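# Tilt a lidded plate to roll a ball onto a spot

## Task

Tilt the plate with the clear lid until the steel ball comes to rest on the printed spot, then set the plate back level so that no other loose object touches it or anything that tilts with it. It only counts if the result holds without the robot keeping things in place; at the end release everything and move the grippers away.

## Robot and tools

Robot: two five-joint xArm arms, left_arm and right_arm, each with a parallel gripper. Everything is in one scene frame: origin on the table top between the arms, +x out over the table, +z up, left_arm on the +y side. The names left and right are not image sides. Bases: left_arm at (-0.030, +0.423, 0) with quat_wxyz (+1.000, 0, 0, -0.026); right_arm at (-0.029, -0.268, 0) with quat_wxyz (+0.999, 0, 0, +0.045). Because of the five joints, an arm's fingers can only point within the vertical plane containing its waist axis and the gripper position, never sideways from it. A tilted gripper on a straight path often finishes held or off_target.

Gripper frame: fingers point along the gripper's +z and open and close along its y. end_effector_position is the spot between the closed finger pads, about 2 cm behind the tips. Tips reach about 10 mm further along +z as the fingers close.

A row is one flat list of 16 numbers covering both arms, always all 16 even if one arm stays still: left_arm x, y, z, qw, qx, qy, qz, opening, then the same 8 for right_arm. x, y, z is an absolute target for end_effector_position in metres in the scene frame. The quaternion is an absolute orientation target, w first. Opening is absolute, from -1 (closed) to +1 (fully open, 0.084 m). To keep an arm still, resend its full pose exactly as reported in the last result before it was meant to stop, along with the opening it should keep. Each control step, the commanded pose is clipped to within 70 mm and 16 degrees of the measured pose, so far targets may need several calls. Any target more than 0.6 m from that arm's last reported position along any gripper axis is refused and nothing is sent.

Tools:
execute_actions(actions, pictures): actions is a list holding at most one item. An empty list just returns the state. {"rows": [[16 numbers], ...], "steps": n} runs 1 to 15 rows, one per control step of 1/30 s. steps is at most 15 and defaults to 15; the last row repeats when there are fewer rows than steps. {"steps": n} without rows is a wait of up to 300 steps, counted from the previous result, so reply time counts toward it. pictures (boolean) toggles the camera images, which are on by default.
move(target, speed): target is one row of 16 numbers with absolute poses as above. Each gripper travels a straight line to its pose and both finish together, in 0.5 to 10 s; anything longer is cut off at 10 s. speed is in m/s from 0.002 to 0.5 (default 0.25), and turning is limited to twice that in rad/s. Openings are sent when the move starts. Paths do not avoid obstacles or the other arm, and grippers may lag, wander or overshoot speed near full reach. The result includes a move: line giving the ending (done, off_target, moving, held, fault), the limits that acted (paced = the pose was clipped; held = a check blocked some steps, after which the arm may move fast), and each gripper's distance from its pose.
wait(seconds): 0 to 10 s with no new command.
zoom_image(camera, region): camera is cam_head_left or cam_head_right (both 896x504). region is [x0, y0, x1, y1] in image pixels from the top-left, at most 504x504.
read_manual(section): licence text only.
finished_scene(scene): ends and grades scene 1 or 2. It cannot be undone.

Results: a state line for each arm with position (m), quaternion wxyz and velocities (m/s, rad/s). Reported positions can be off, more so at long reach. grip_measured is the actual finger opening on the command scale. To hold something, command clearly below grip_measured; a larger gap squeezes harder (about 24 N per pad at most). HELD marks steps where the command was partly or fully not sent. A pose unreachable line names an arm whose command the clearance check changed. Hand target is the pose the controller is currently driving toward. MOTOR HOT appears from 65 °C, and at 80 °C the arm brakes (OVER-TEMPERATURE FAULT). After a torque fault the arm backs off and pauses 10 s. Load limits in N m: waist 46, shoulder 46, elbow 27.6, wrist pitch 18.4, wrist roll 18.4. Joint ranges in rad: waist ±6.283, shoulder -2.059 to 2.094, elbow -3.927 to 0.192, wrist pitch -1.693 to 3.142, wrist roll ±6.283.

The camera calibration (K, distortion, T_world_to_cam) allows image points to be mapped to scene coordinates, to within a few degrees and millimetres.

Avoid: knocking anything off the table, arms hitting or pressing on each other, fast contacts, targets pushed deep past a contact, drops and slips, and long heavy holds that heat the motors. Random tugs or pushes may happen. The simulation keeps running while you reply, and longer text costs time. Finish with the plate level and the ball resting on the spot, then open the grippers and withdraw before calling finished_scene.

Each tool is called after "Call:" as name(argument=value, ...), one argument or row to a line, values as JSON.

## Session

Call:
execute_actions(
  actions=[],
)

Scene clock: 0.00 s of 4800.00 s.
left_arm: end_effector_position=(+0.3772, +0.2174, +0.2334) grip_measured=+1.00 end_effector_quat_wxyz=(-0.187, +0.536, -0.493, +0.659) end_effector_velocity=(+0.000, +0.001, -0.000) end_effector_angular_velocity=(-0.000, +0.000, +0.002) | right_arm: end_effector_position=(+0.0213, +0.0189, +0.2649) grip_measured=+1.00 end_effector_quat_wxyz=(-0.010, +0.347, +0.936, +0.056) end_effector_velocity=(+0.000, -0.000, -0.001) end_effector_angular_velocity=(-0.002, +0.000, -0.001)
Joint positions: left_arm=[-0.415  0.327 -0.272 -1.564  1.02   0.084] | right_arm=[ 1.307 -0.788 -0.562  1.235 -1.035  0.084]
Joint velocities: left_arm=[ 0.002 -0.    -0.     0.    -0.     0.   ] | right_arm=[-0.     0.001  0.001  0.     0.     0.   ]
Hand target (left_arm): +0.377, +0.217, +0.233; -0.187, +0.536, -0.493, +0.659
Hand target (right_arm): +0.021, +0.019, +0.265; -0.010, +0.347, +0.936, +0.056

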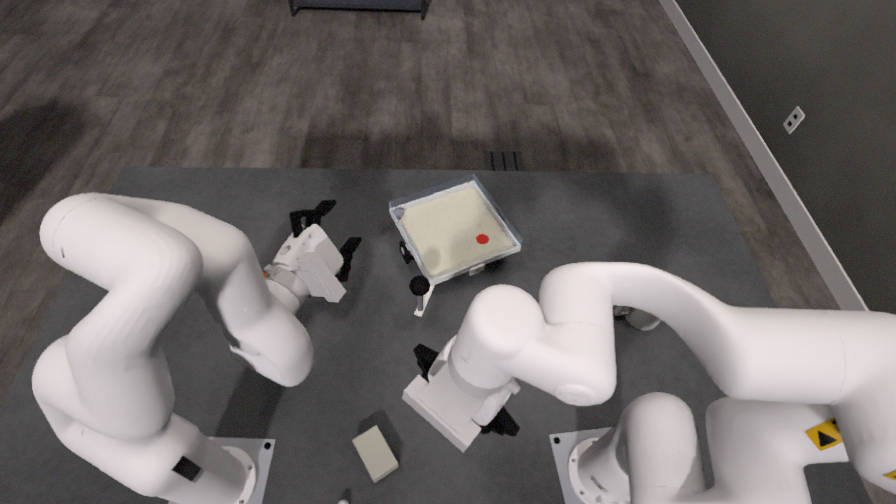

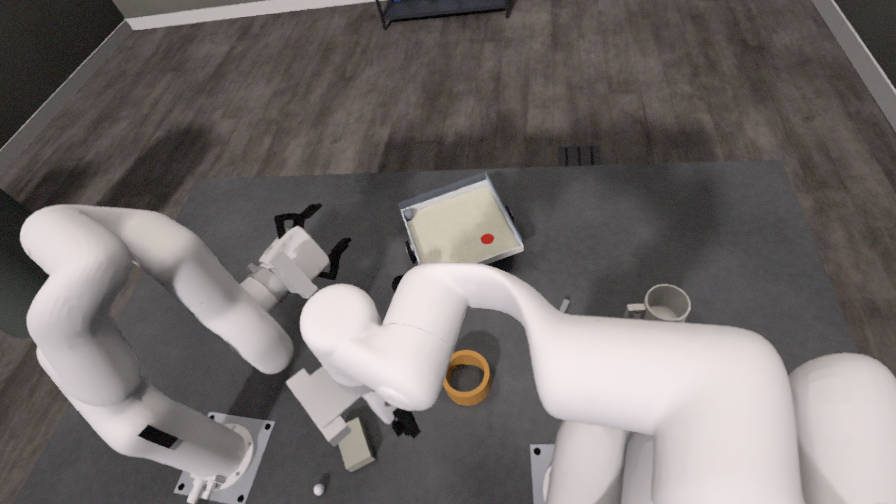

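Call:
move(
  target=[0.33,0.2,0.28,0.05,0.92,-0.25,0.3,1,0.2,-0.3,0.3,0,0.7,0.7,0,1],
  speed=0.35,
)

Call:
move(
  target=[0.276,0.094,0.21,0.143,0.94,-0.225,0.216,1,0.2,-0.3,0.3,0,0.7,0.7,0,1],
)

Call:
zoom_image(
  camera="cam_head_right",
  region=[320, 160, 540, 340],
)

Call:
zoom_image(
  camera="cam_head_left",
  region=[320, 160, 540, 340],
)

Scene clock: 8.23 s of 4800.00 s.
left_arm: end_effector_position=(+0.3304, +0.2003, +0.2792) grip_measured=+1.00 end_effector_quat_wxyz=(+0.082, +0.917, -0.261, +0.291) end_effector_velocity=(+0.000, -0.000, +0.001) end_effector_angular_velocity=(+0.001, +0.010, +0.006) | right_arm: end_effector_position=(+0.1997, -0.2985, +0.3003) grip_measured=+1.00 end_effector_quat_wxyz=(-0.002, +0.707, +0.707, -0.002) end_effector_velocity=(+0.001, -0.002, -0.001) end_effector_angular_velocity=(+0.000, +0.003, -0.003)
Joint positions: left_arm=[-0.501 -0.626 -0.468  0.48   0.002  0.084] | right_arm=[-0.221 -0.896 -0.64   1.541 -1.703  0.084]
Joint velocities: left_arm=[-0.     0.005 -0.011  0.015 -0.007 -0.   ] | right_arm=[-0.007  0.008 -0.003 -0.002 -0.004 -0.   ]
Hand target (left_arm): +0.330, +0.200, +0.279; +0.082, +0.917, -0.260, +0.291
Hand target (right_arm): +0.200, -0.299, +0.300; -0.002, +0.707, +0.707, -0.002
Off the commanded pose (left_arm): 0.001 m, 4 deg.
Off the commanded pose (right_arm): 0.002 m, 0 deg.
After step 90, 2.80 s passed at rest.
move: off_target (left_arm)

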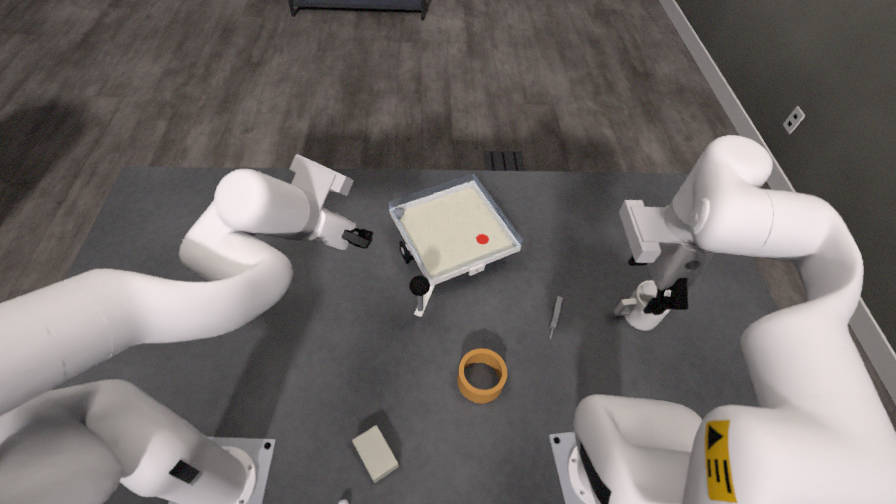

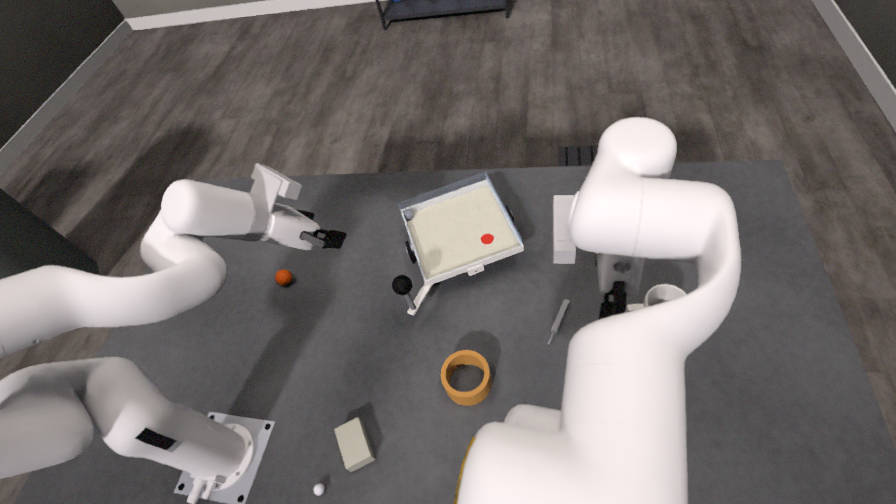

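Scene clock: 9.37 s of 4800.00 s.
left_arm: end_effector_position=(+0.2760, +0.0944, +0.2104) grip_measured=+1.00 end_effector_quat_wxyz=(+0.143, +0.939, -0.225, +0.216) end_effector_velocity=(-0.001, -0.002, -0.002) end_effector_angular_velocity=(+0.001, +0.003, -0.001) | right_arm: end_effector_position=(+0.2000, -0.3000, +0.3000) grip_measured=+1.00 end_effector_quat_wxyz=(+0.000, +0.707, +0.707, -0.000) end_effector_velocity=(+0.000, -0.000, -0.000) end_effector_angular_velocity=(+0.000, +0.001, -0.000)
Joint positions: left_arm=[-0.768 -0.376 -0.495  0.347 -0.35   0.084] | right_arm=[-0.228 -0.899 -0.637  1.536 -1.709  0.084]
Joint velocities: left_arm=[-0.004  0.008 -0.002 -0.003 -0.003 -0.   ] | right_arm=[-0.     0.001  0.    -0.     0.     0.   ]
Hand target (left_arm): +0.276, +0.094, +0.210; +0.143, +0.939, -0.225, +0.216
Hand target (right_arm): +0.200, -0.300, +0.300; +0.000, +0.707, +0.707, -0.000
Off the commanded pose (left_arm): 0.001 m, 0 deg.
Off the commanded pose (right_arm): 0.000 m, 0 deg.
move: done

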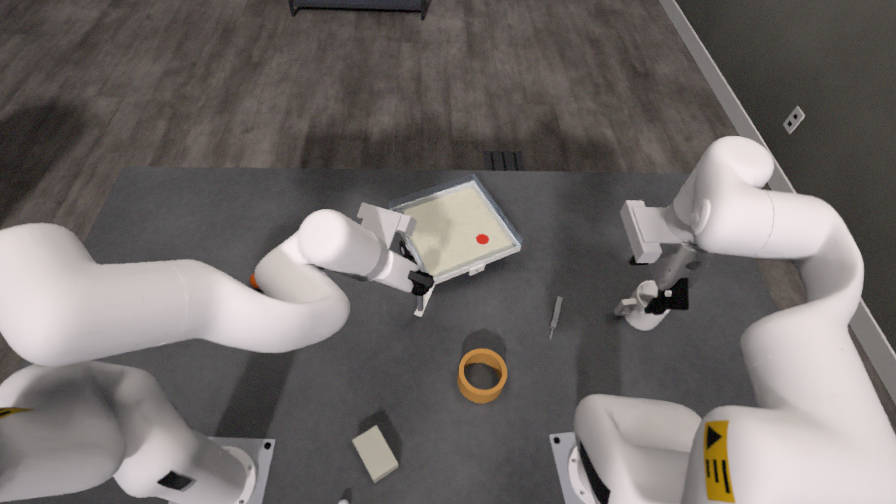

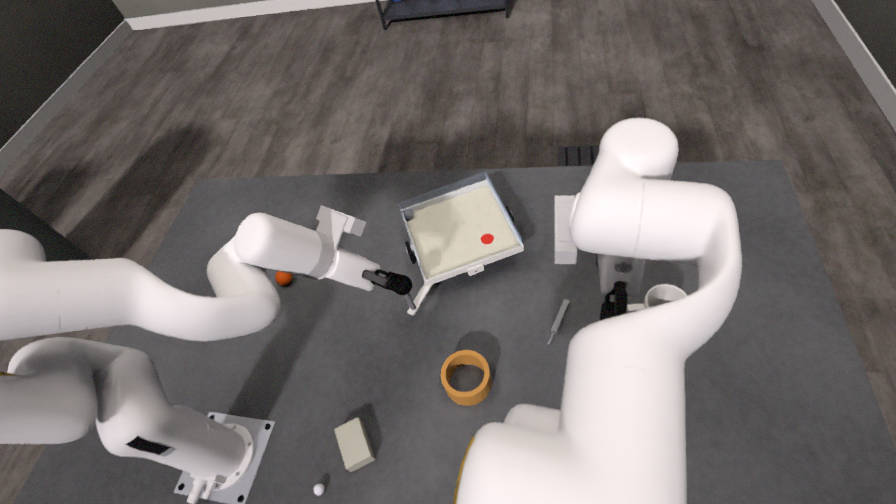

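Region (320, 160, 540, 340) of cam_head_right's 896x504 image, scaled by 2.291, with more detail than that image has; it fills the top 412 rows of this view, and the rest is white.

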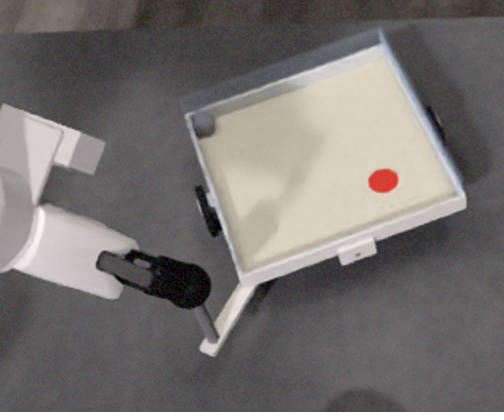

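Region (320, 160, 540, 340) of cam_head_left's 896x504 image, scaled by 2.291, with more detail than that image has; it fills the top 412 rows of this view, and the rest is white.

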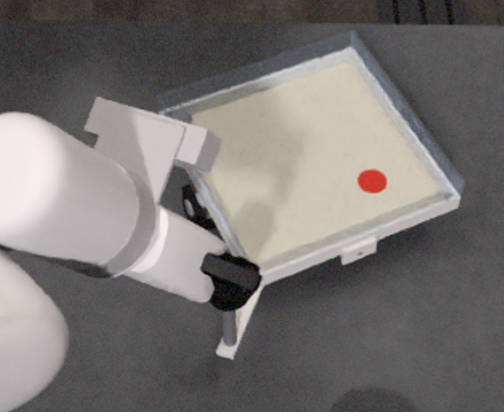

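Call:
move(
  target=[0.294,0.072,0.147,0.143,0.94,-0.225,0.216,1,0.2,-0.3,0.3,0,0.7,0.7,0,1],
  speed=0.06,
)

Call:
move(
  target=[0.294,0.072,0.147,0.143,0.94,-0.225,0.216,0.2,0.2,-0.3,0.3,0,0.7,0.7,0,1],
)

Call:
zoom_image(
  camera="cam_head_right",
  region=[320, 160, 540, 340],
)

Call:
move(
  target=[0.294,0.072,0.147,0.143,0.94,-0.225,0.216,-0.3,0.2,-0.3,0.3,0,0.7,0.7,0,1],
)

Call:
zoom_image(
  camera="cam_head_right",
  region=[320, 160, 540, 340],
)

Scene clock: 14.97 s of 4800.00 s.
left_arm: end_effector_position=(+0.2940, +0.0720, +0.1474) grip_measured=+1.00 end_effector_quat_wxyz=(+0.144, +0.939, -0.225, +0.215) end_effector_velocity=(+0.001, -0.001, -0.000) end_effector_angular_velocity=(-0.002, -0.001, +0.001) | right_arm: end_effector_position=(+0.2000, -0.3000, +0.3000) grip_measured=+1.00 end_effector_quat_wxyz=(+0.000, +0.707, +0.707, -0.000) end_effector_velocity=(-0.000, -0.000, +0.000) end_effector_angular_velocity=(-0.000, -0.001, -0.000)
Joint positions: left_arm=[-0.772 -0.119 -0.52   0.115 -0.354  0.084] | right_arm=[-0.228 -0.899 -0.637  1.536 -1.709  0.084]
Joint velocities: left_arm=[ 0.     0.004 -0.001 -0.004 -0.001 -0.   ] | right_arm=[-0.    -0.001  0.001 -0.    -0.     0.   ]
Hand target (left_arm): +0.294, +0.072, +0.147; +0.144, +0.939, -0.225, +0.215
Hand target (right_arm): +0.200, -0.300, +0.300; +0.000, +0.707, +0.707, -0.000
Off the commanded pose (left_arm): 0.000 m, 0 deg.
Off the commanded pose (right_arm): 0.000 m, 0 deg.
After step 90, 1.03 s passed at rest.
move: done

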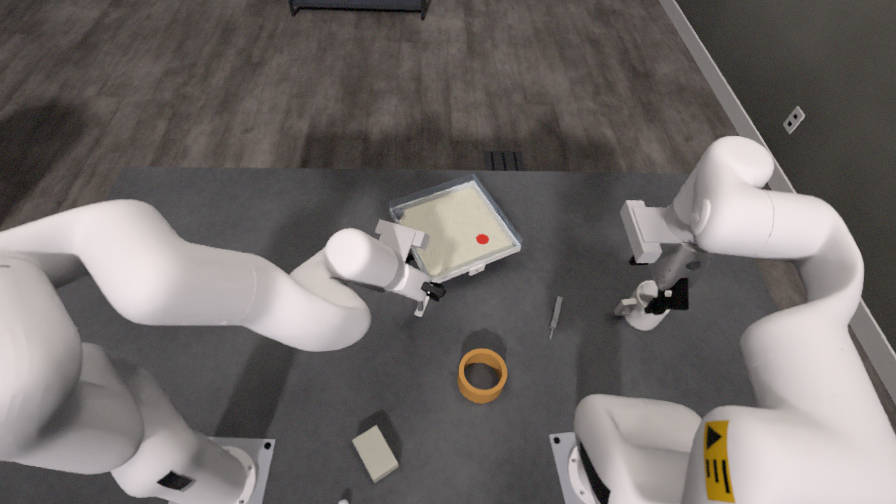

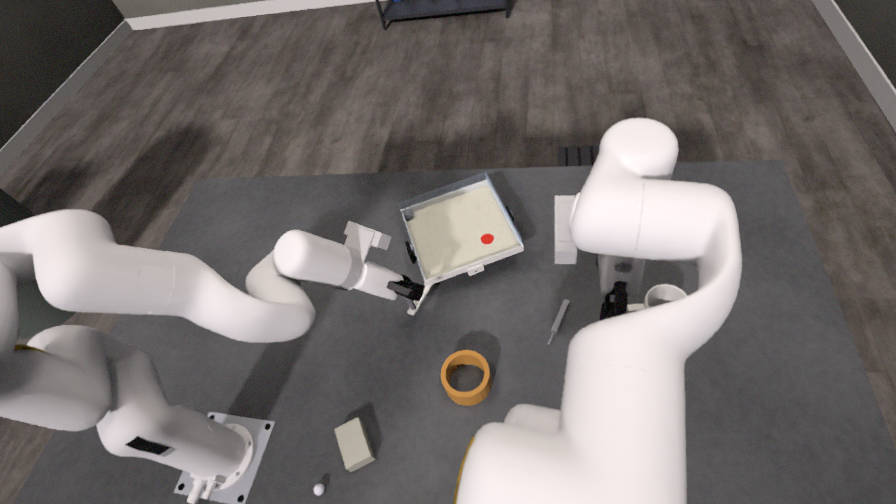

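Scene clock: 15.67 s of 4800.00 s.
left_arm: end_effector_position=(+0.2940, +0.0719, +0.1472) grip_measured=+0.19 end_effector_quat_wxyz=(+0.144, +0.939, -0.225, +0.215) end_effector_velocity=(+0.000, +0.001, +0.000) end_effector_angular_velocity=(+0.000, -0.000, +0.001) | right_arm: end_effector_position=(+0.2000, -0.3000, +0.3000) grip_measured=+1.00 end_effector_quat_wxyz=(+0.000, +0.707, +0.707, -0.000) end_effector_velocity=(+0.000, +0.000, -0.000) end_effector_angular_velocity=(+0.000, +0.000, +0.001)
Joint positions: left_arm=[-0.773 -0.117 -0.521  0.114 -0.353  0.052] | right_arm=[-0.228 -0.899 -0.637  1.536 -1.709  0.084]
Joint velocities: left_arm=[ 0.001 -0.001  0.     0.     0.001  0.   ] | right_arm=[ 0.001  0.001 -0.    -0.     0.    -0.   ]
Hand target (left_arm): +0.294, +0.072, +0.147; +0.144, +0.939, -0.225, +0.215
Hand target (right_arm): +0.200, -0.300, +0.300; +0.000, +0.707, +0.707, -0.000
Off the commanded pose (left_arm): 0.000 m, 0 deg.
Off the commanded pose (right_arm): 0.000 m, 0 deg.
move: done

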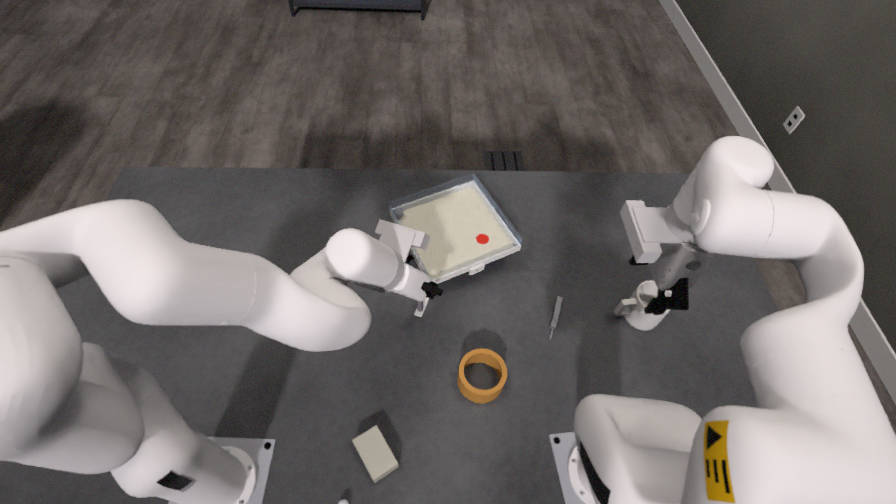

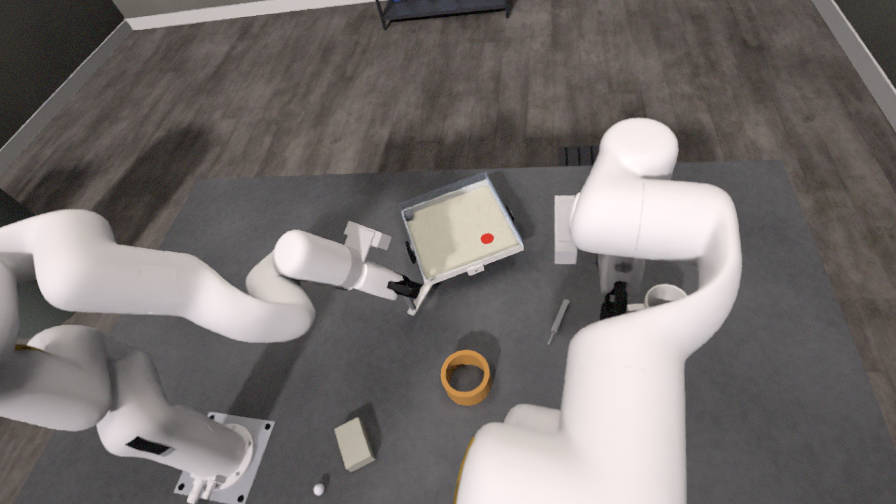

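Region (320, 160, 540, 340) of cam_head_right's 896x504 image, scaled by 2.291, with more detail than that image has; it fills the top 412 rows of this view, and the rest is white.

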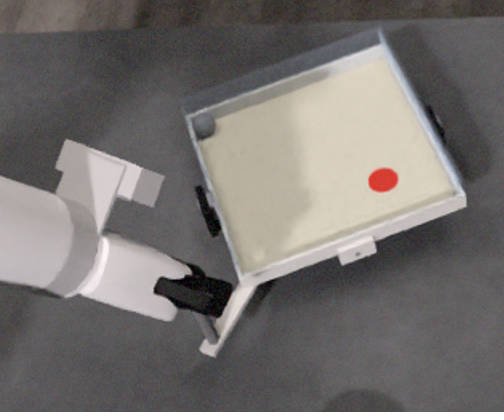

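Scene clock: 16.37 s of 4800.00 s.
left_arm: end_effector_position=(+0.2926, +0.0693, +0.1486) grip_measured=-0.11 end_effector_quat_wxyz=(+0.146, +0.938, -0.228, +0.217) end_effector_velocity=(-0.001, +0.000, -0.001) end_effector_angular_velocity=(+0.002, +0.002, -0.002) | right_arm: end_effector_position=(+0.2000, -0.3000, +0.3000) grip_measured=+1.00 end_effector_quat_wxyz=(+0.000, +0.707, +0.707, -0.000) end_effector_velocity=(-0.000, +0.000, -0.001) end_effector_angular_velocity=(+0.000, +0.003, +0.001)
Joint positions: left_arm=[-0.778 -0.118 -0.522  0.113 -0.354  0.039] | right_arm=[-0.228 -0.899 -0.637  1.536 -1.709  0.084]
Joint velocities: left_arm=[-0.001  0.001  0.001 -0.     0.     0.   ] | right_arm=[ 0.001  0.002  0.001  0.    -0.    -0.   ]
Hand target (left_arm): +0.294, +0.072, +0.147; +0.144, +0.939, -0.225, +0.215
Hand target (right_arm): +0.200, -0.300, +0.300; +0.000, +0.707, +0.707, -0.000
Off the commanded pose (left_arm): 0.003 m, 0 deg.
Off the commanded pose (right_arm): 0.000 m, 0 deg.
move: done

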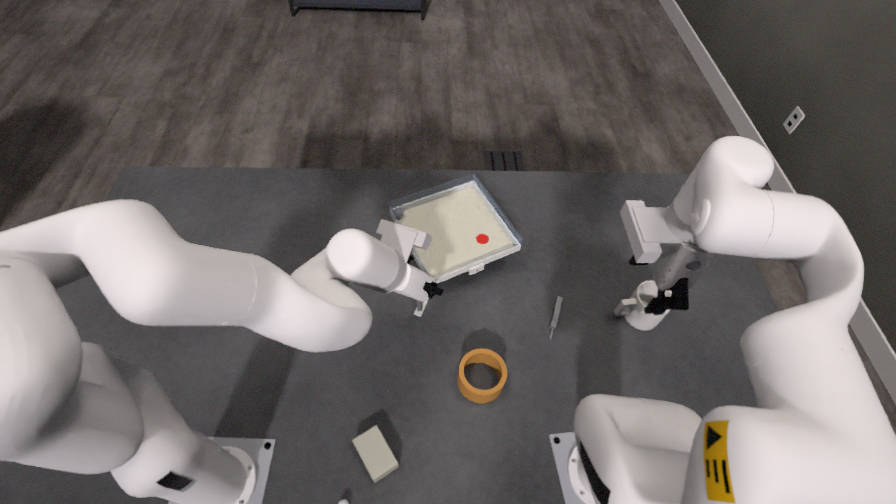

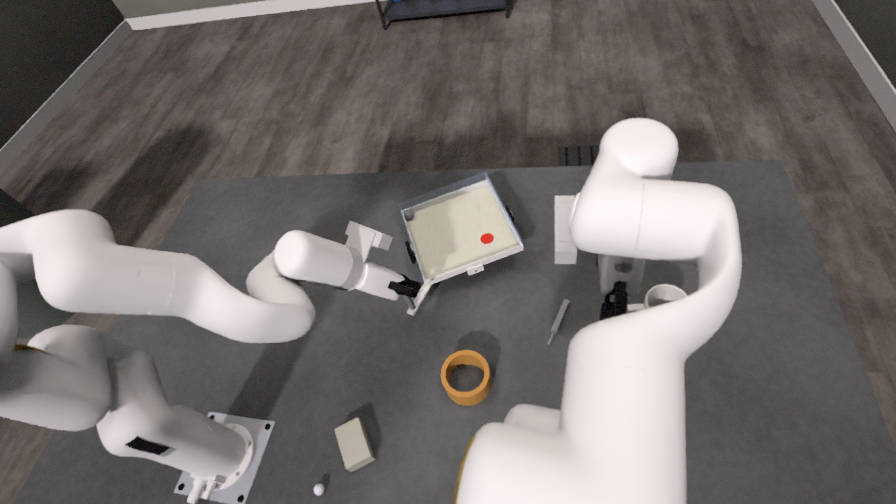

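Region (320, 160, 540, 340) of cam_head_right's 896x504 image, scaled by 2.291, with more detail than that image has; it fills the top 412 rows of this view, and the rest is white.

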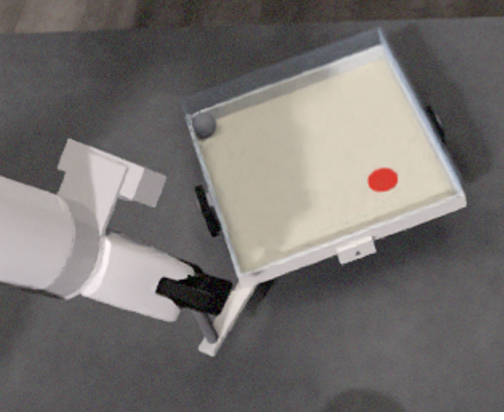

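At the left stop; level is likely 6-9 mm rightwards.

Call:
move(
  target=[0.290,0.063,0.148,0.146,0.938,-0.228,0.217,-0.3,0.2,-0.3,0.3,0,0.7,0.7,0,1],
  speed=0.008,
)

Call:
move(
  target=[0.2894,0.0615,0.148,0.146,0.938,-0.228,0.217,-0.3,0.2,-0.3,0.3,0,0.7,0.7,0,1],
  speed=0.003,
)

Call:
move(
  target=[0.2888,0.060,0.148,0.146,0.938,-0.228,0.217,-0.3,0.2,-0.3,0.3,0,0.7,0.7,0,1],
  speed=0.003,
)

Call:
execute_actions(
  actions=[
    {"steps":20},
  ],
)

Scene clock: 21.27 s of 4800.00 s.
left_arm: end_effector_position=(+0.2896, +0.0653, +0.1454) grip_measured=-0.12 end_effector_quat_wxyz=(+0.146, +0.939, -0.228, +0.213) end_effector_velocity=(+0.000, -0.002, +0.002) end_effector_angular_velocity=(-0.005, -0.003, -0.000) | right_arm: end_effector_position=(+0.2000, -0.3000, +0.3000) grip_measured=+1.00 end_effector_quat_wxyz=(+0.000, +0.707, +0.707, -0.000) end_effector_velocity=(+0.000, -0.000, -0.000) end_effector_angular_velocity=(+0.000, +0.001, -0.000)
Joint positions: left_arm=[-0.789 -0.106 -0.527  0.111 -0.364  0.039] | right_arm=[-0.228 -0.899 -0.637  1.536 -1.709  0.084]
Joint velocities: left_arm=[-0.003  0.001 -0.004 -0.003 -0.003 -0.   ] | right_arm=[-0.     0.001  0.    -0.    -0.     0.   ]
Hand target (left_arm): +0.290, +0.063, +0.148; +0.148, +0.938, -0.229, +0.215
Hand target (right_arm): +0.200, -0.300, +0.300; +0.000, +0.707, +0.707, -0.000
Off the commanded pose (left_arm): 0.004 m, 0 deg.
Off the commanded pose (right_arm): 0.000 m, 0 deg.
After step 90, 0.80 s passed at rest.
move: off_target (left_arm)

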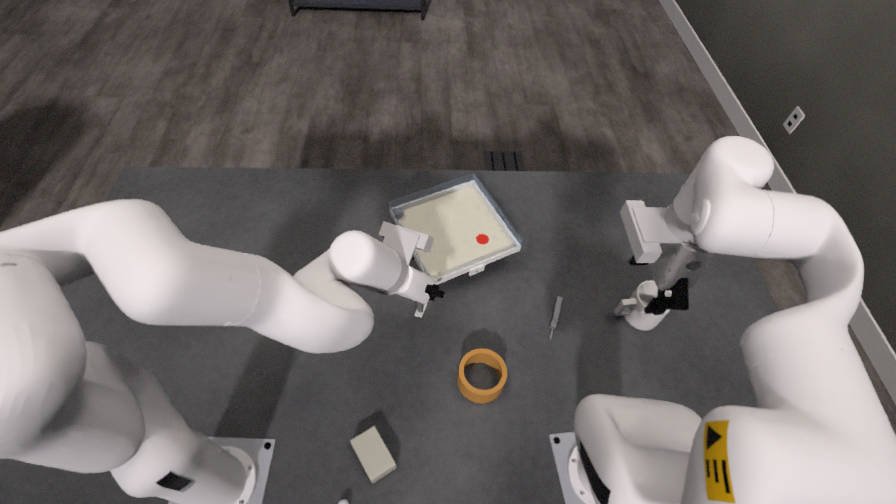

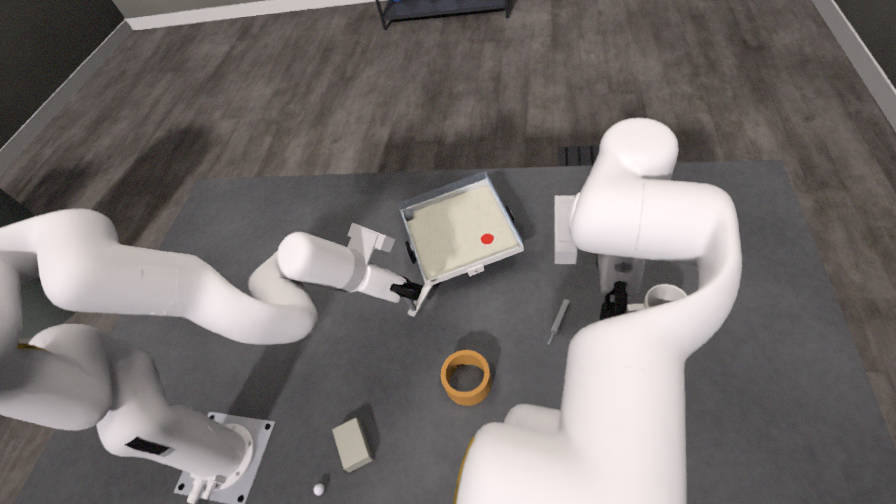

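Scene clock: 23.03 s of 4800.00 s.
left_arm: end_effector_position=(+0.2896, +0.0616, +0.1481) grip_measured=-0.12 end_effector_quat_wxyz=(+0.149, +0.938, -0.229, +0.215) end_effector_velocity=(-0.000, -0.000, -0.000) end_effector_angular_velocity=(+0.000, +0.000, -0.001) | right_arm: end_effector_position=(+0.2000, -0.3000, +0.3000) grip_measured=+1.00 end_effector_quat_wxyz=(+0.000, +0.707, +0.707, -0.000) end_effector_velocity=(+0.000, -0.000, +0.001) end_effector_angular_velocity=(-0.000, -0.002, -0.000)
Joint positions: left_arm=[-0.794 -0.105 -0.534  0.109 -0.367  0.039] | right_arm=[-0.228 -0.899 -0.637  1.536 -1.709  0.084]
Joint velocities: left_arm=[-0.001  0.001 -0.    -0.     0.    -0.   ] | right_arm=[-0.    -0.001 -0.001 -0.    -0.    -0.   ]
Hand target (left_arm): +0.289, +0.062, +0.148; +0.149, +0.938, -0.229, +0.215
Hand target (right_arm): +0.200, -0.300, +0.300; +0.000, +0.707, +0.707, -0.000
Off the commanded pose (left_arm): 0.000 m, 0 deg.
Off the commanded pose (right_arm): 0.000 m, 0 deg.
move: done

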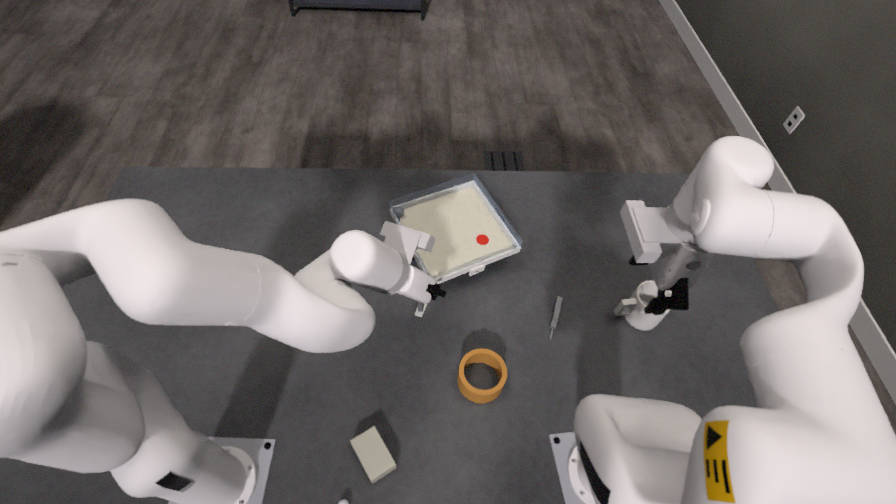

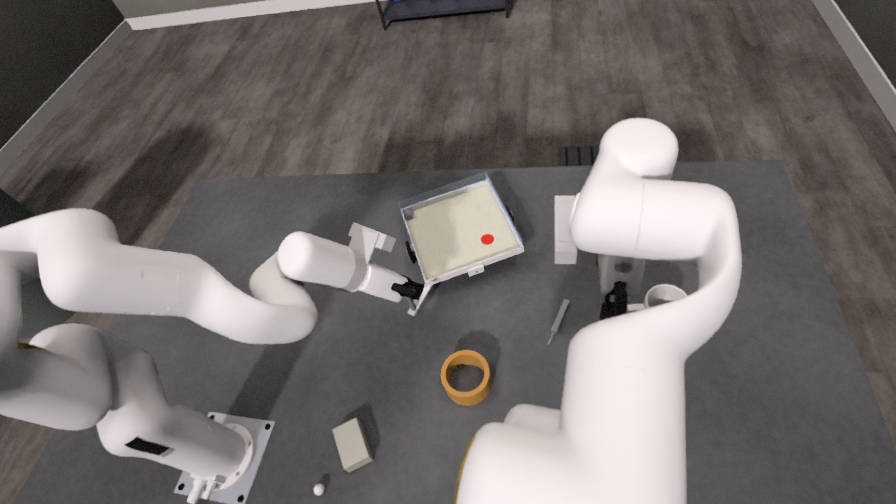

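Scene clock: 24.50 s of 4800.00 s.
left_arm: end_effector_position=(+0.2890, +0.0601, +0.1480) grip_measured=-0.12 end_effector_quat_wxyz=(+0.150, +0.938, -0.229, +0.215) end_effector_velocity=(-0.001, -0.000, -0.001) end_effector_angular_velocity=(+0.001, +0.001, -0.001) | right_arm: end_effector_position=(+0.2000, -0.3000, +0.3000) grip_measured=+1.00 end_effector_quat_wxyz=(+0.000, +0.707, +0.707, -0.000) end_effector_velocity=(-0.000, +0.000, -0.000) end_effector_angular_velocity=(+0.000, +0.001, +0.001)
Joint positions: left_arm=[-0.797 -0.103 -0.536  0.11  -0.369  0.039] | right_arm=[-0.228 -0.899 -0.637  1.536 -1.709  0.084]
Joint velocities: left_arm=[-0.001  0.001  0.     0.     0.    -0.   ] | right_arm=[ 0.001  0.     0.001  0.    -0.001  0.   ]
Hand target (left_arm): +0.289, +0.060, +0.148; +0.150, +0.938, -0.229, +0.214
Hand target (right_arm): +0.200, -0.300, +0.300; +0.000, +0.707, +0.707, -0.000
Off the commanded pose (left_arm): 0.000 m, 1 deg.
Off the commanded pose (right_arm): 0.000 m, 0 deg.
move: done

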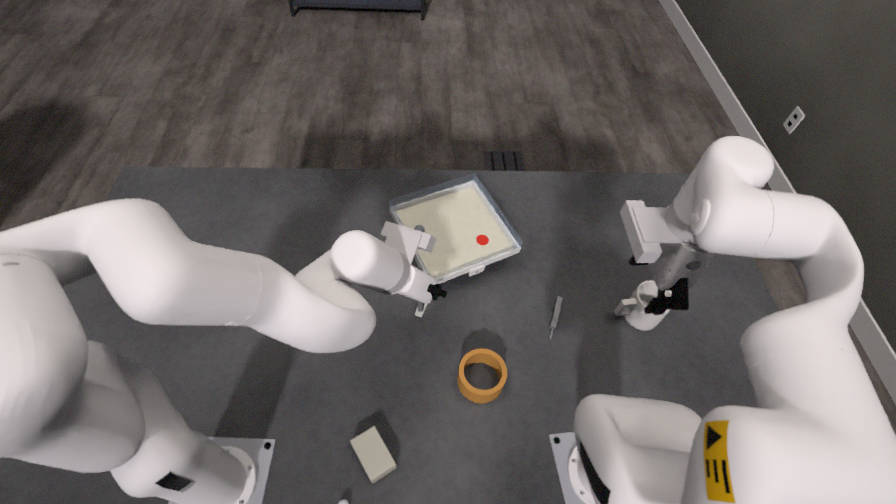

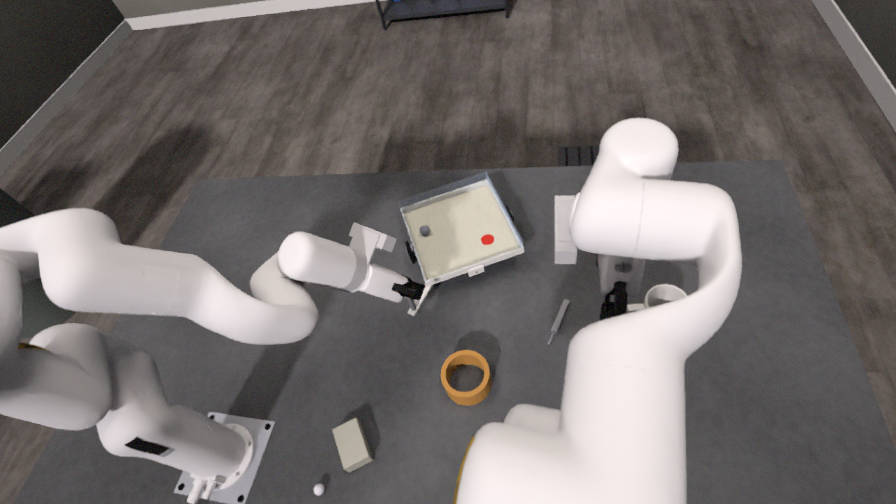

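Scene clock: 25.17 s of 4800.00 s.
left_arm: end_effector_position=(+0.2889, +0.0601, +0.1481) grip_measured=-0.12 end_effector_quat_wxyz=(+0.150, +0.938, -0.229, +0.215) end_effector_velocity=(+0.000, +0.000, -0.000) end_effector_angular_velocity=(+0.001, -0.000, -0.000) | right_arm: end_effector_position=(+0.2000, -0.3000, +0.3000) grip_measured=+1.00 end_effector_quat_wxyz=(+0.000, +0.707, +0.707, -0.000) end_effector_velocity=(-0.000, +0.000, +0.000) end_effector_angular_velocity=(-0.000, -0.001, +0.000)
Joint positions: left_arm=[-0.797 -0.103 -0.536  0.11  -0.369  0.039] | right_arm=[-0.228 -0.899 -0.637  1.536 -1.709  0.084]
Joint velocities: left_arm=[ 0.001  0.    -0.     0.     0.001 -0.   ] | right_arm=[ 0.    -0.001  0.    -0.    -0.     0.   ]
Hand target (left_arm): +0.289, +0.060, +0.148; +0.150, +0.938, -0.229, +0.214
Hand target (right_arm): +0.200, -0.300, +0.300; +0.000, +0.707, +0.707, -0.000
Off the commanded pose (left_arm): 0.000 m, 1 deg.
Off the commanded pose (right_arm): 0.000 m, 0 deg.
Steps of this call (steps 1 to 20: nothing new was sent). Readings (end_effector_position):
1: left_arm (+0.2890, +0.0601, +0.1480) | right_arm (+0.2000, -0.3000, +0.3000)
2: left_arm (+0.2890, +0.0601, +0.1480) | right_arm (+0.2000, -0.3000, +0.3000)
4: left_arm (+0.2890, +0.0601, +0.1480) | right_arm (+0.2000, -0.3000, +0.3000)
8: left_arm (+0.2890, +0.0600, +0.1481) | right_arm (+0.2000, -0.3000, +0.3000)
20: the state above

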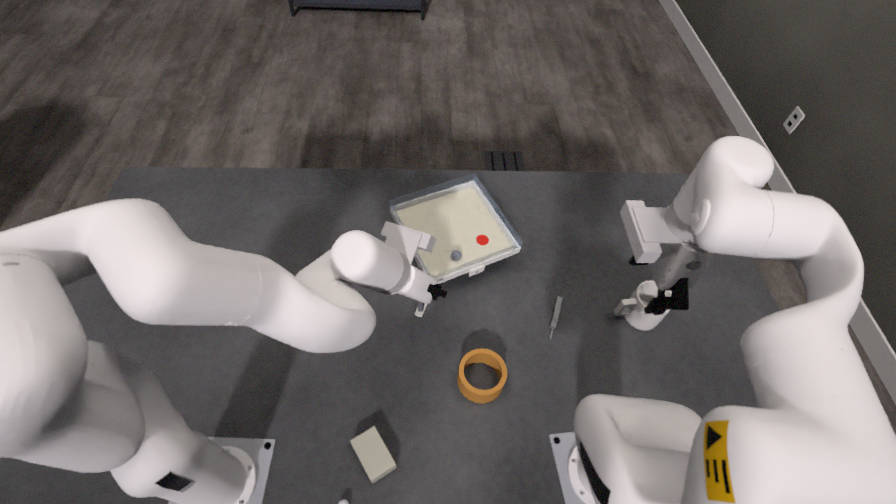

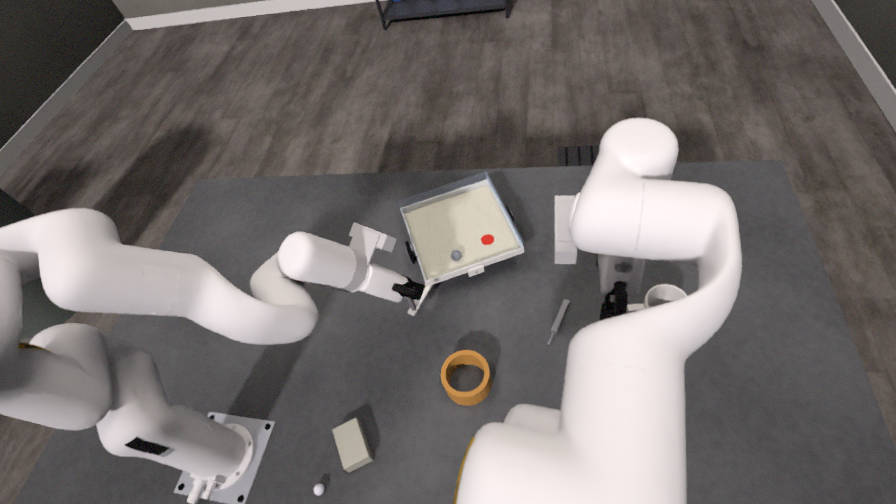

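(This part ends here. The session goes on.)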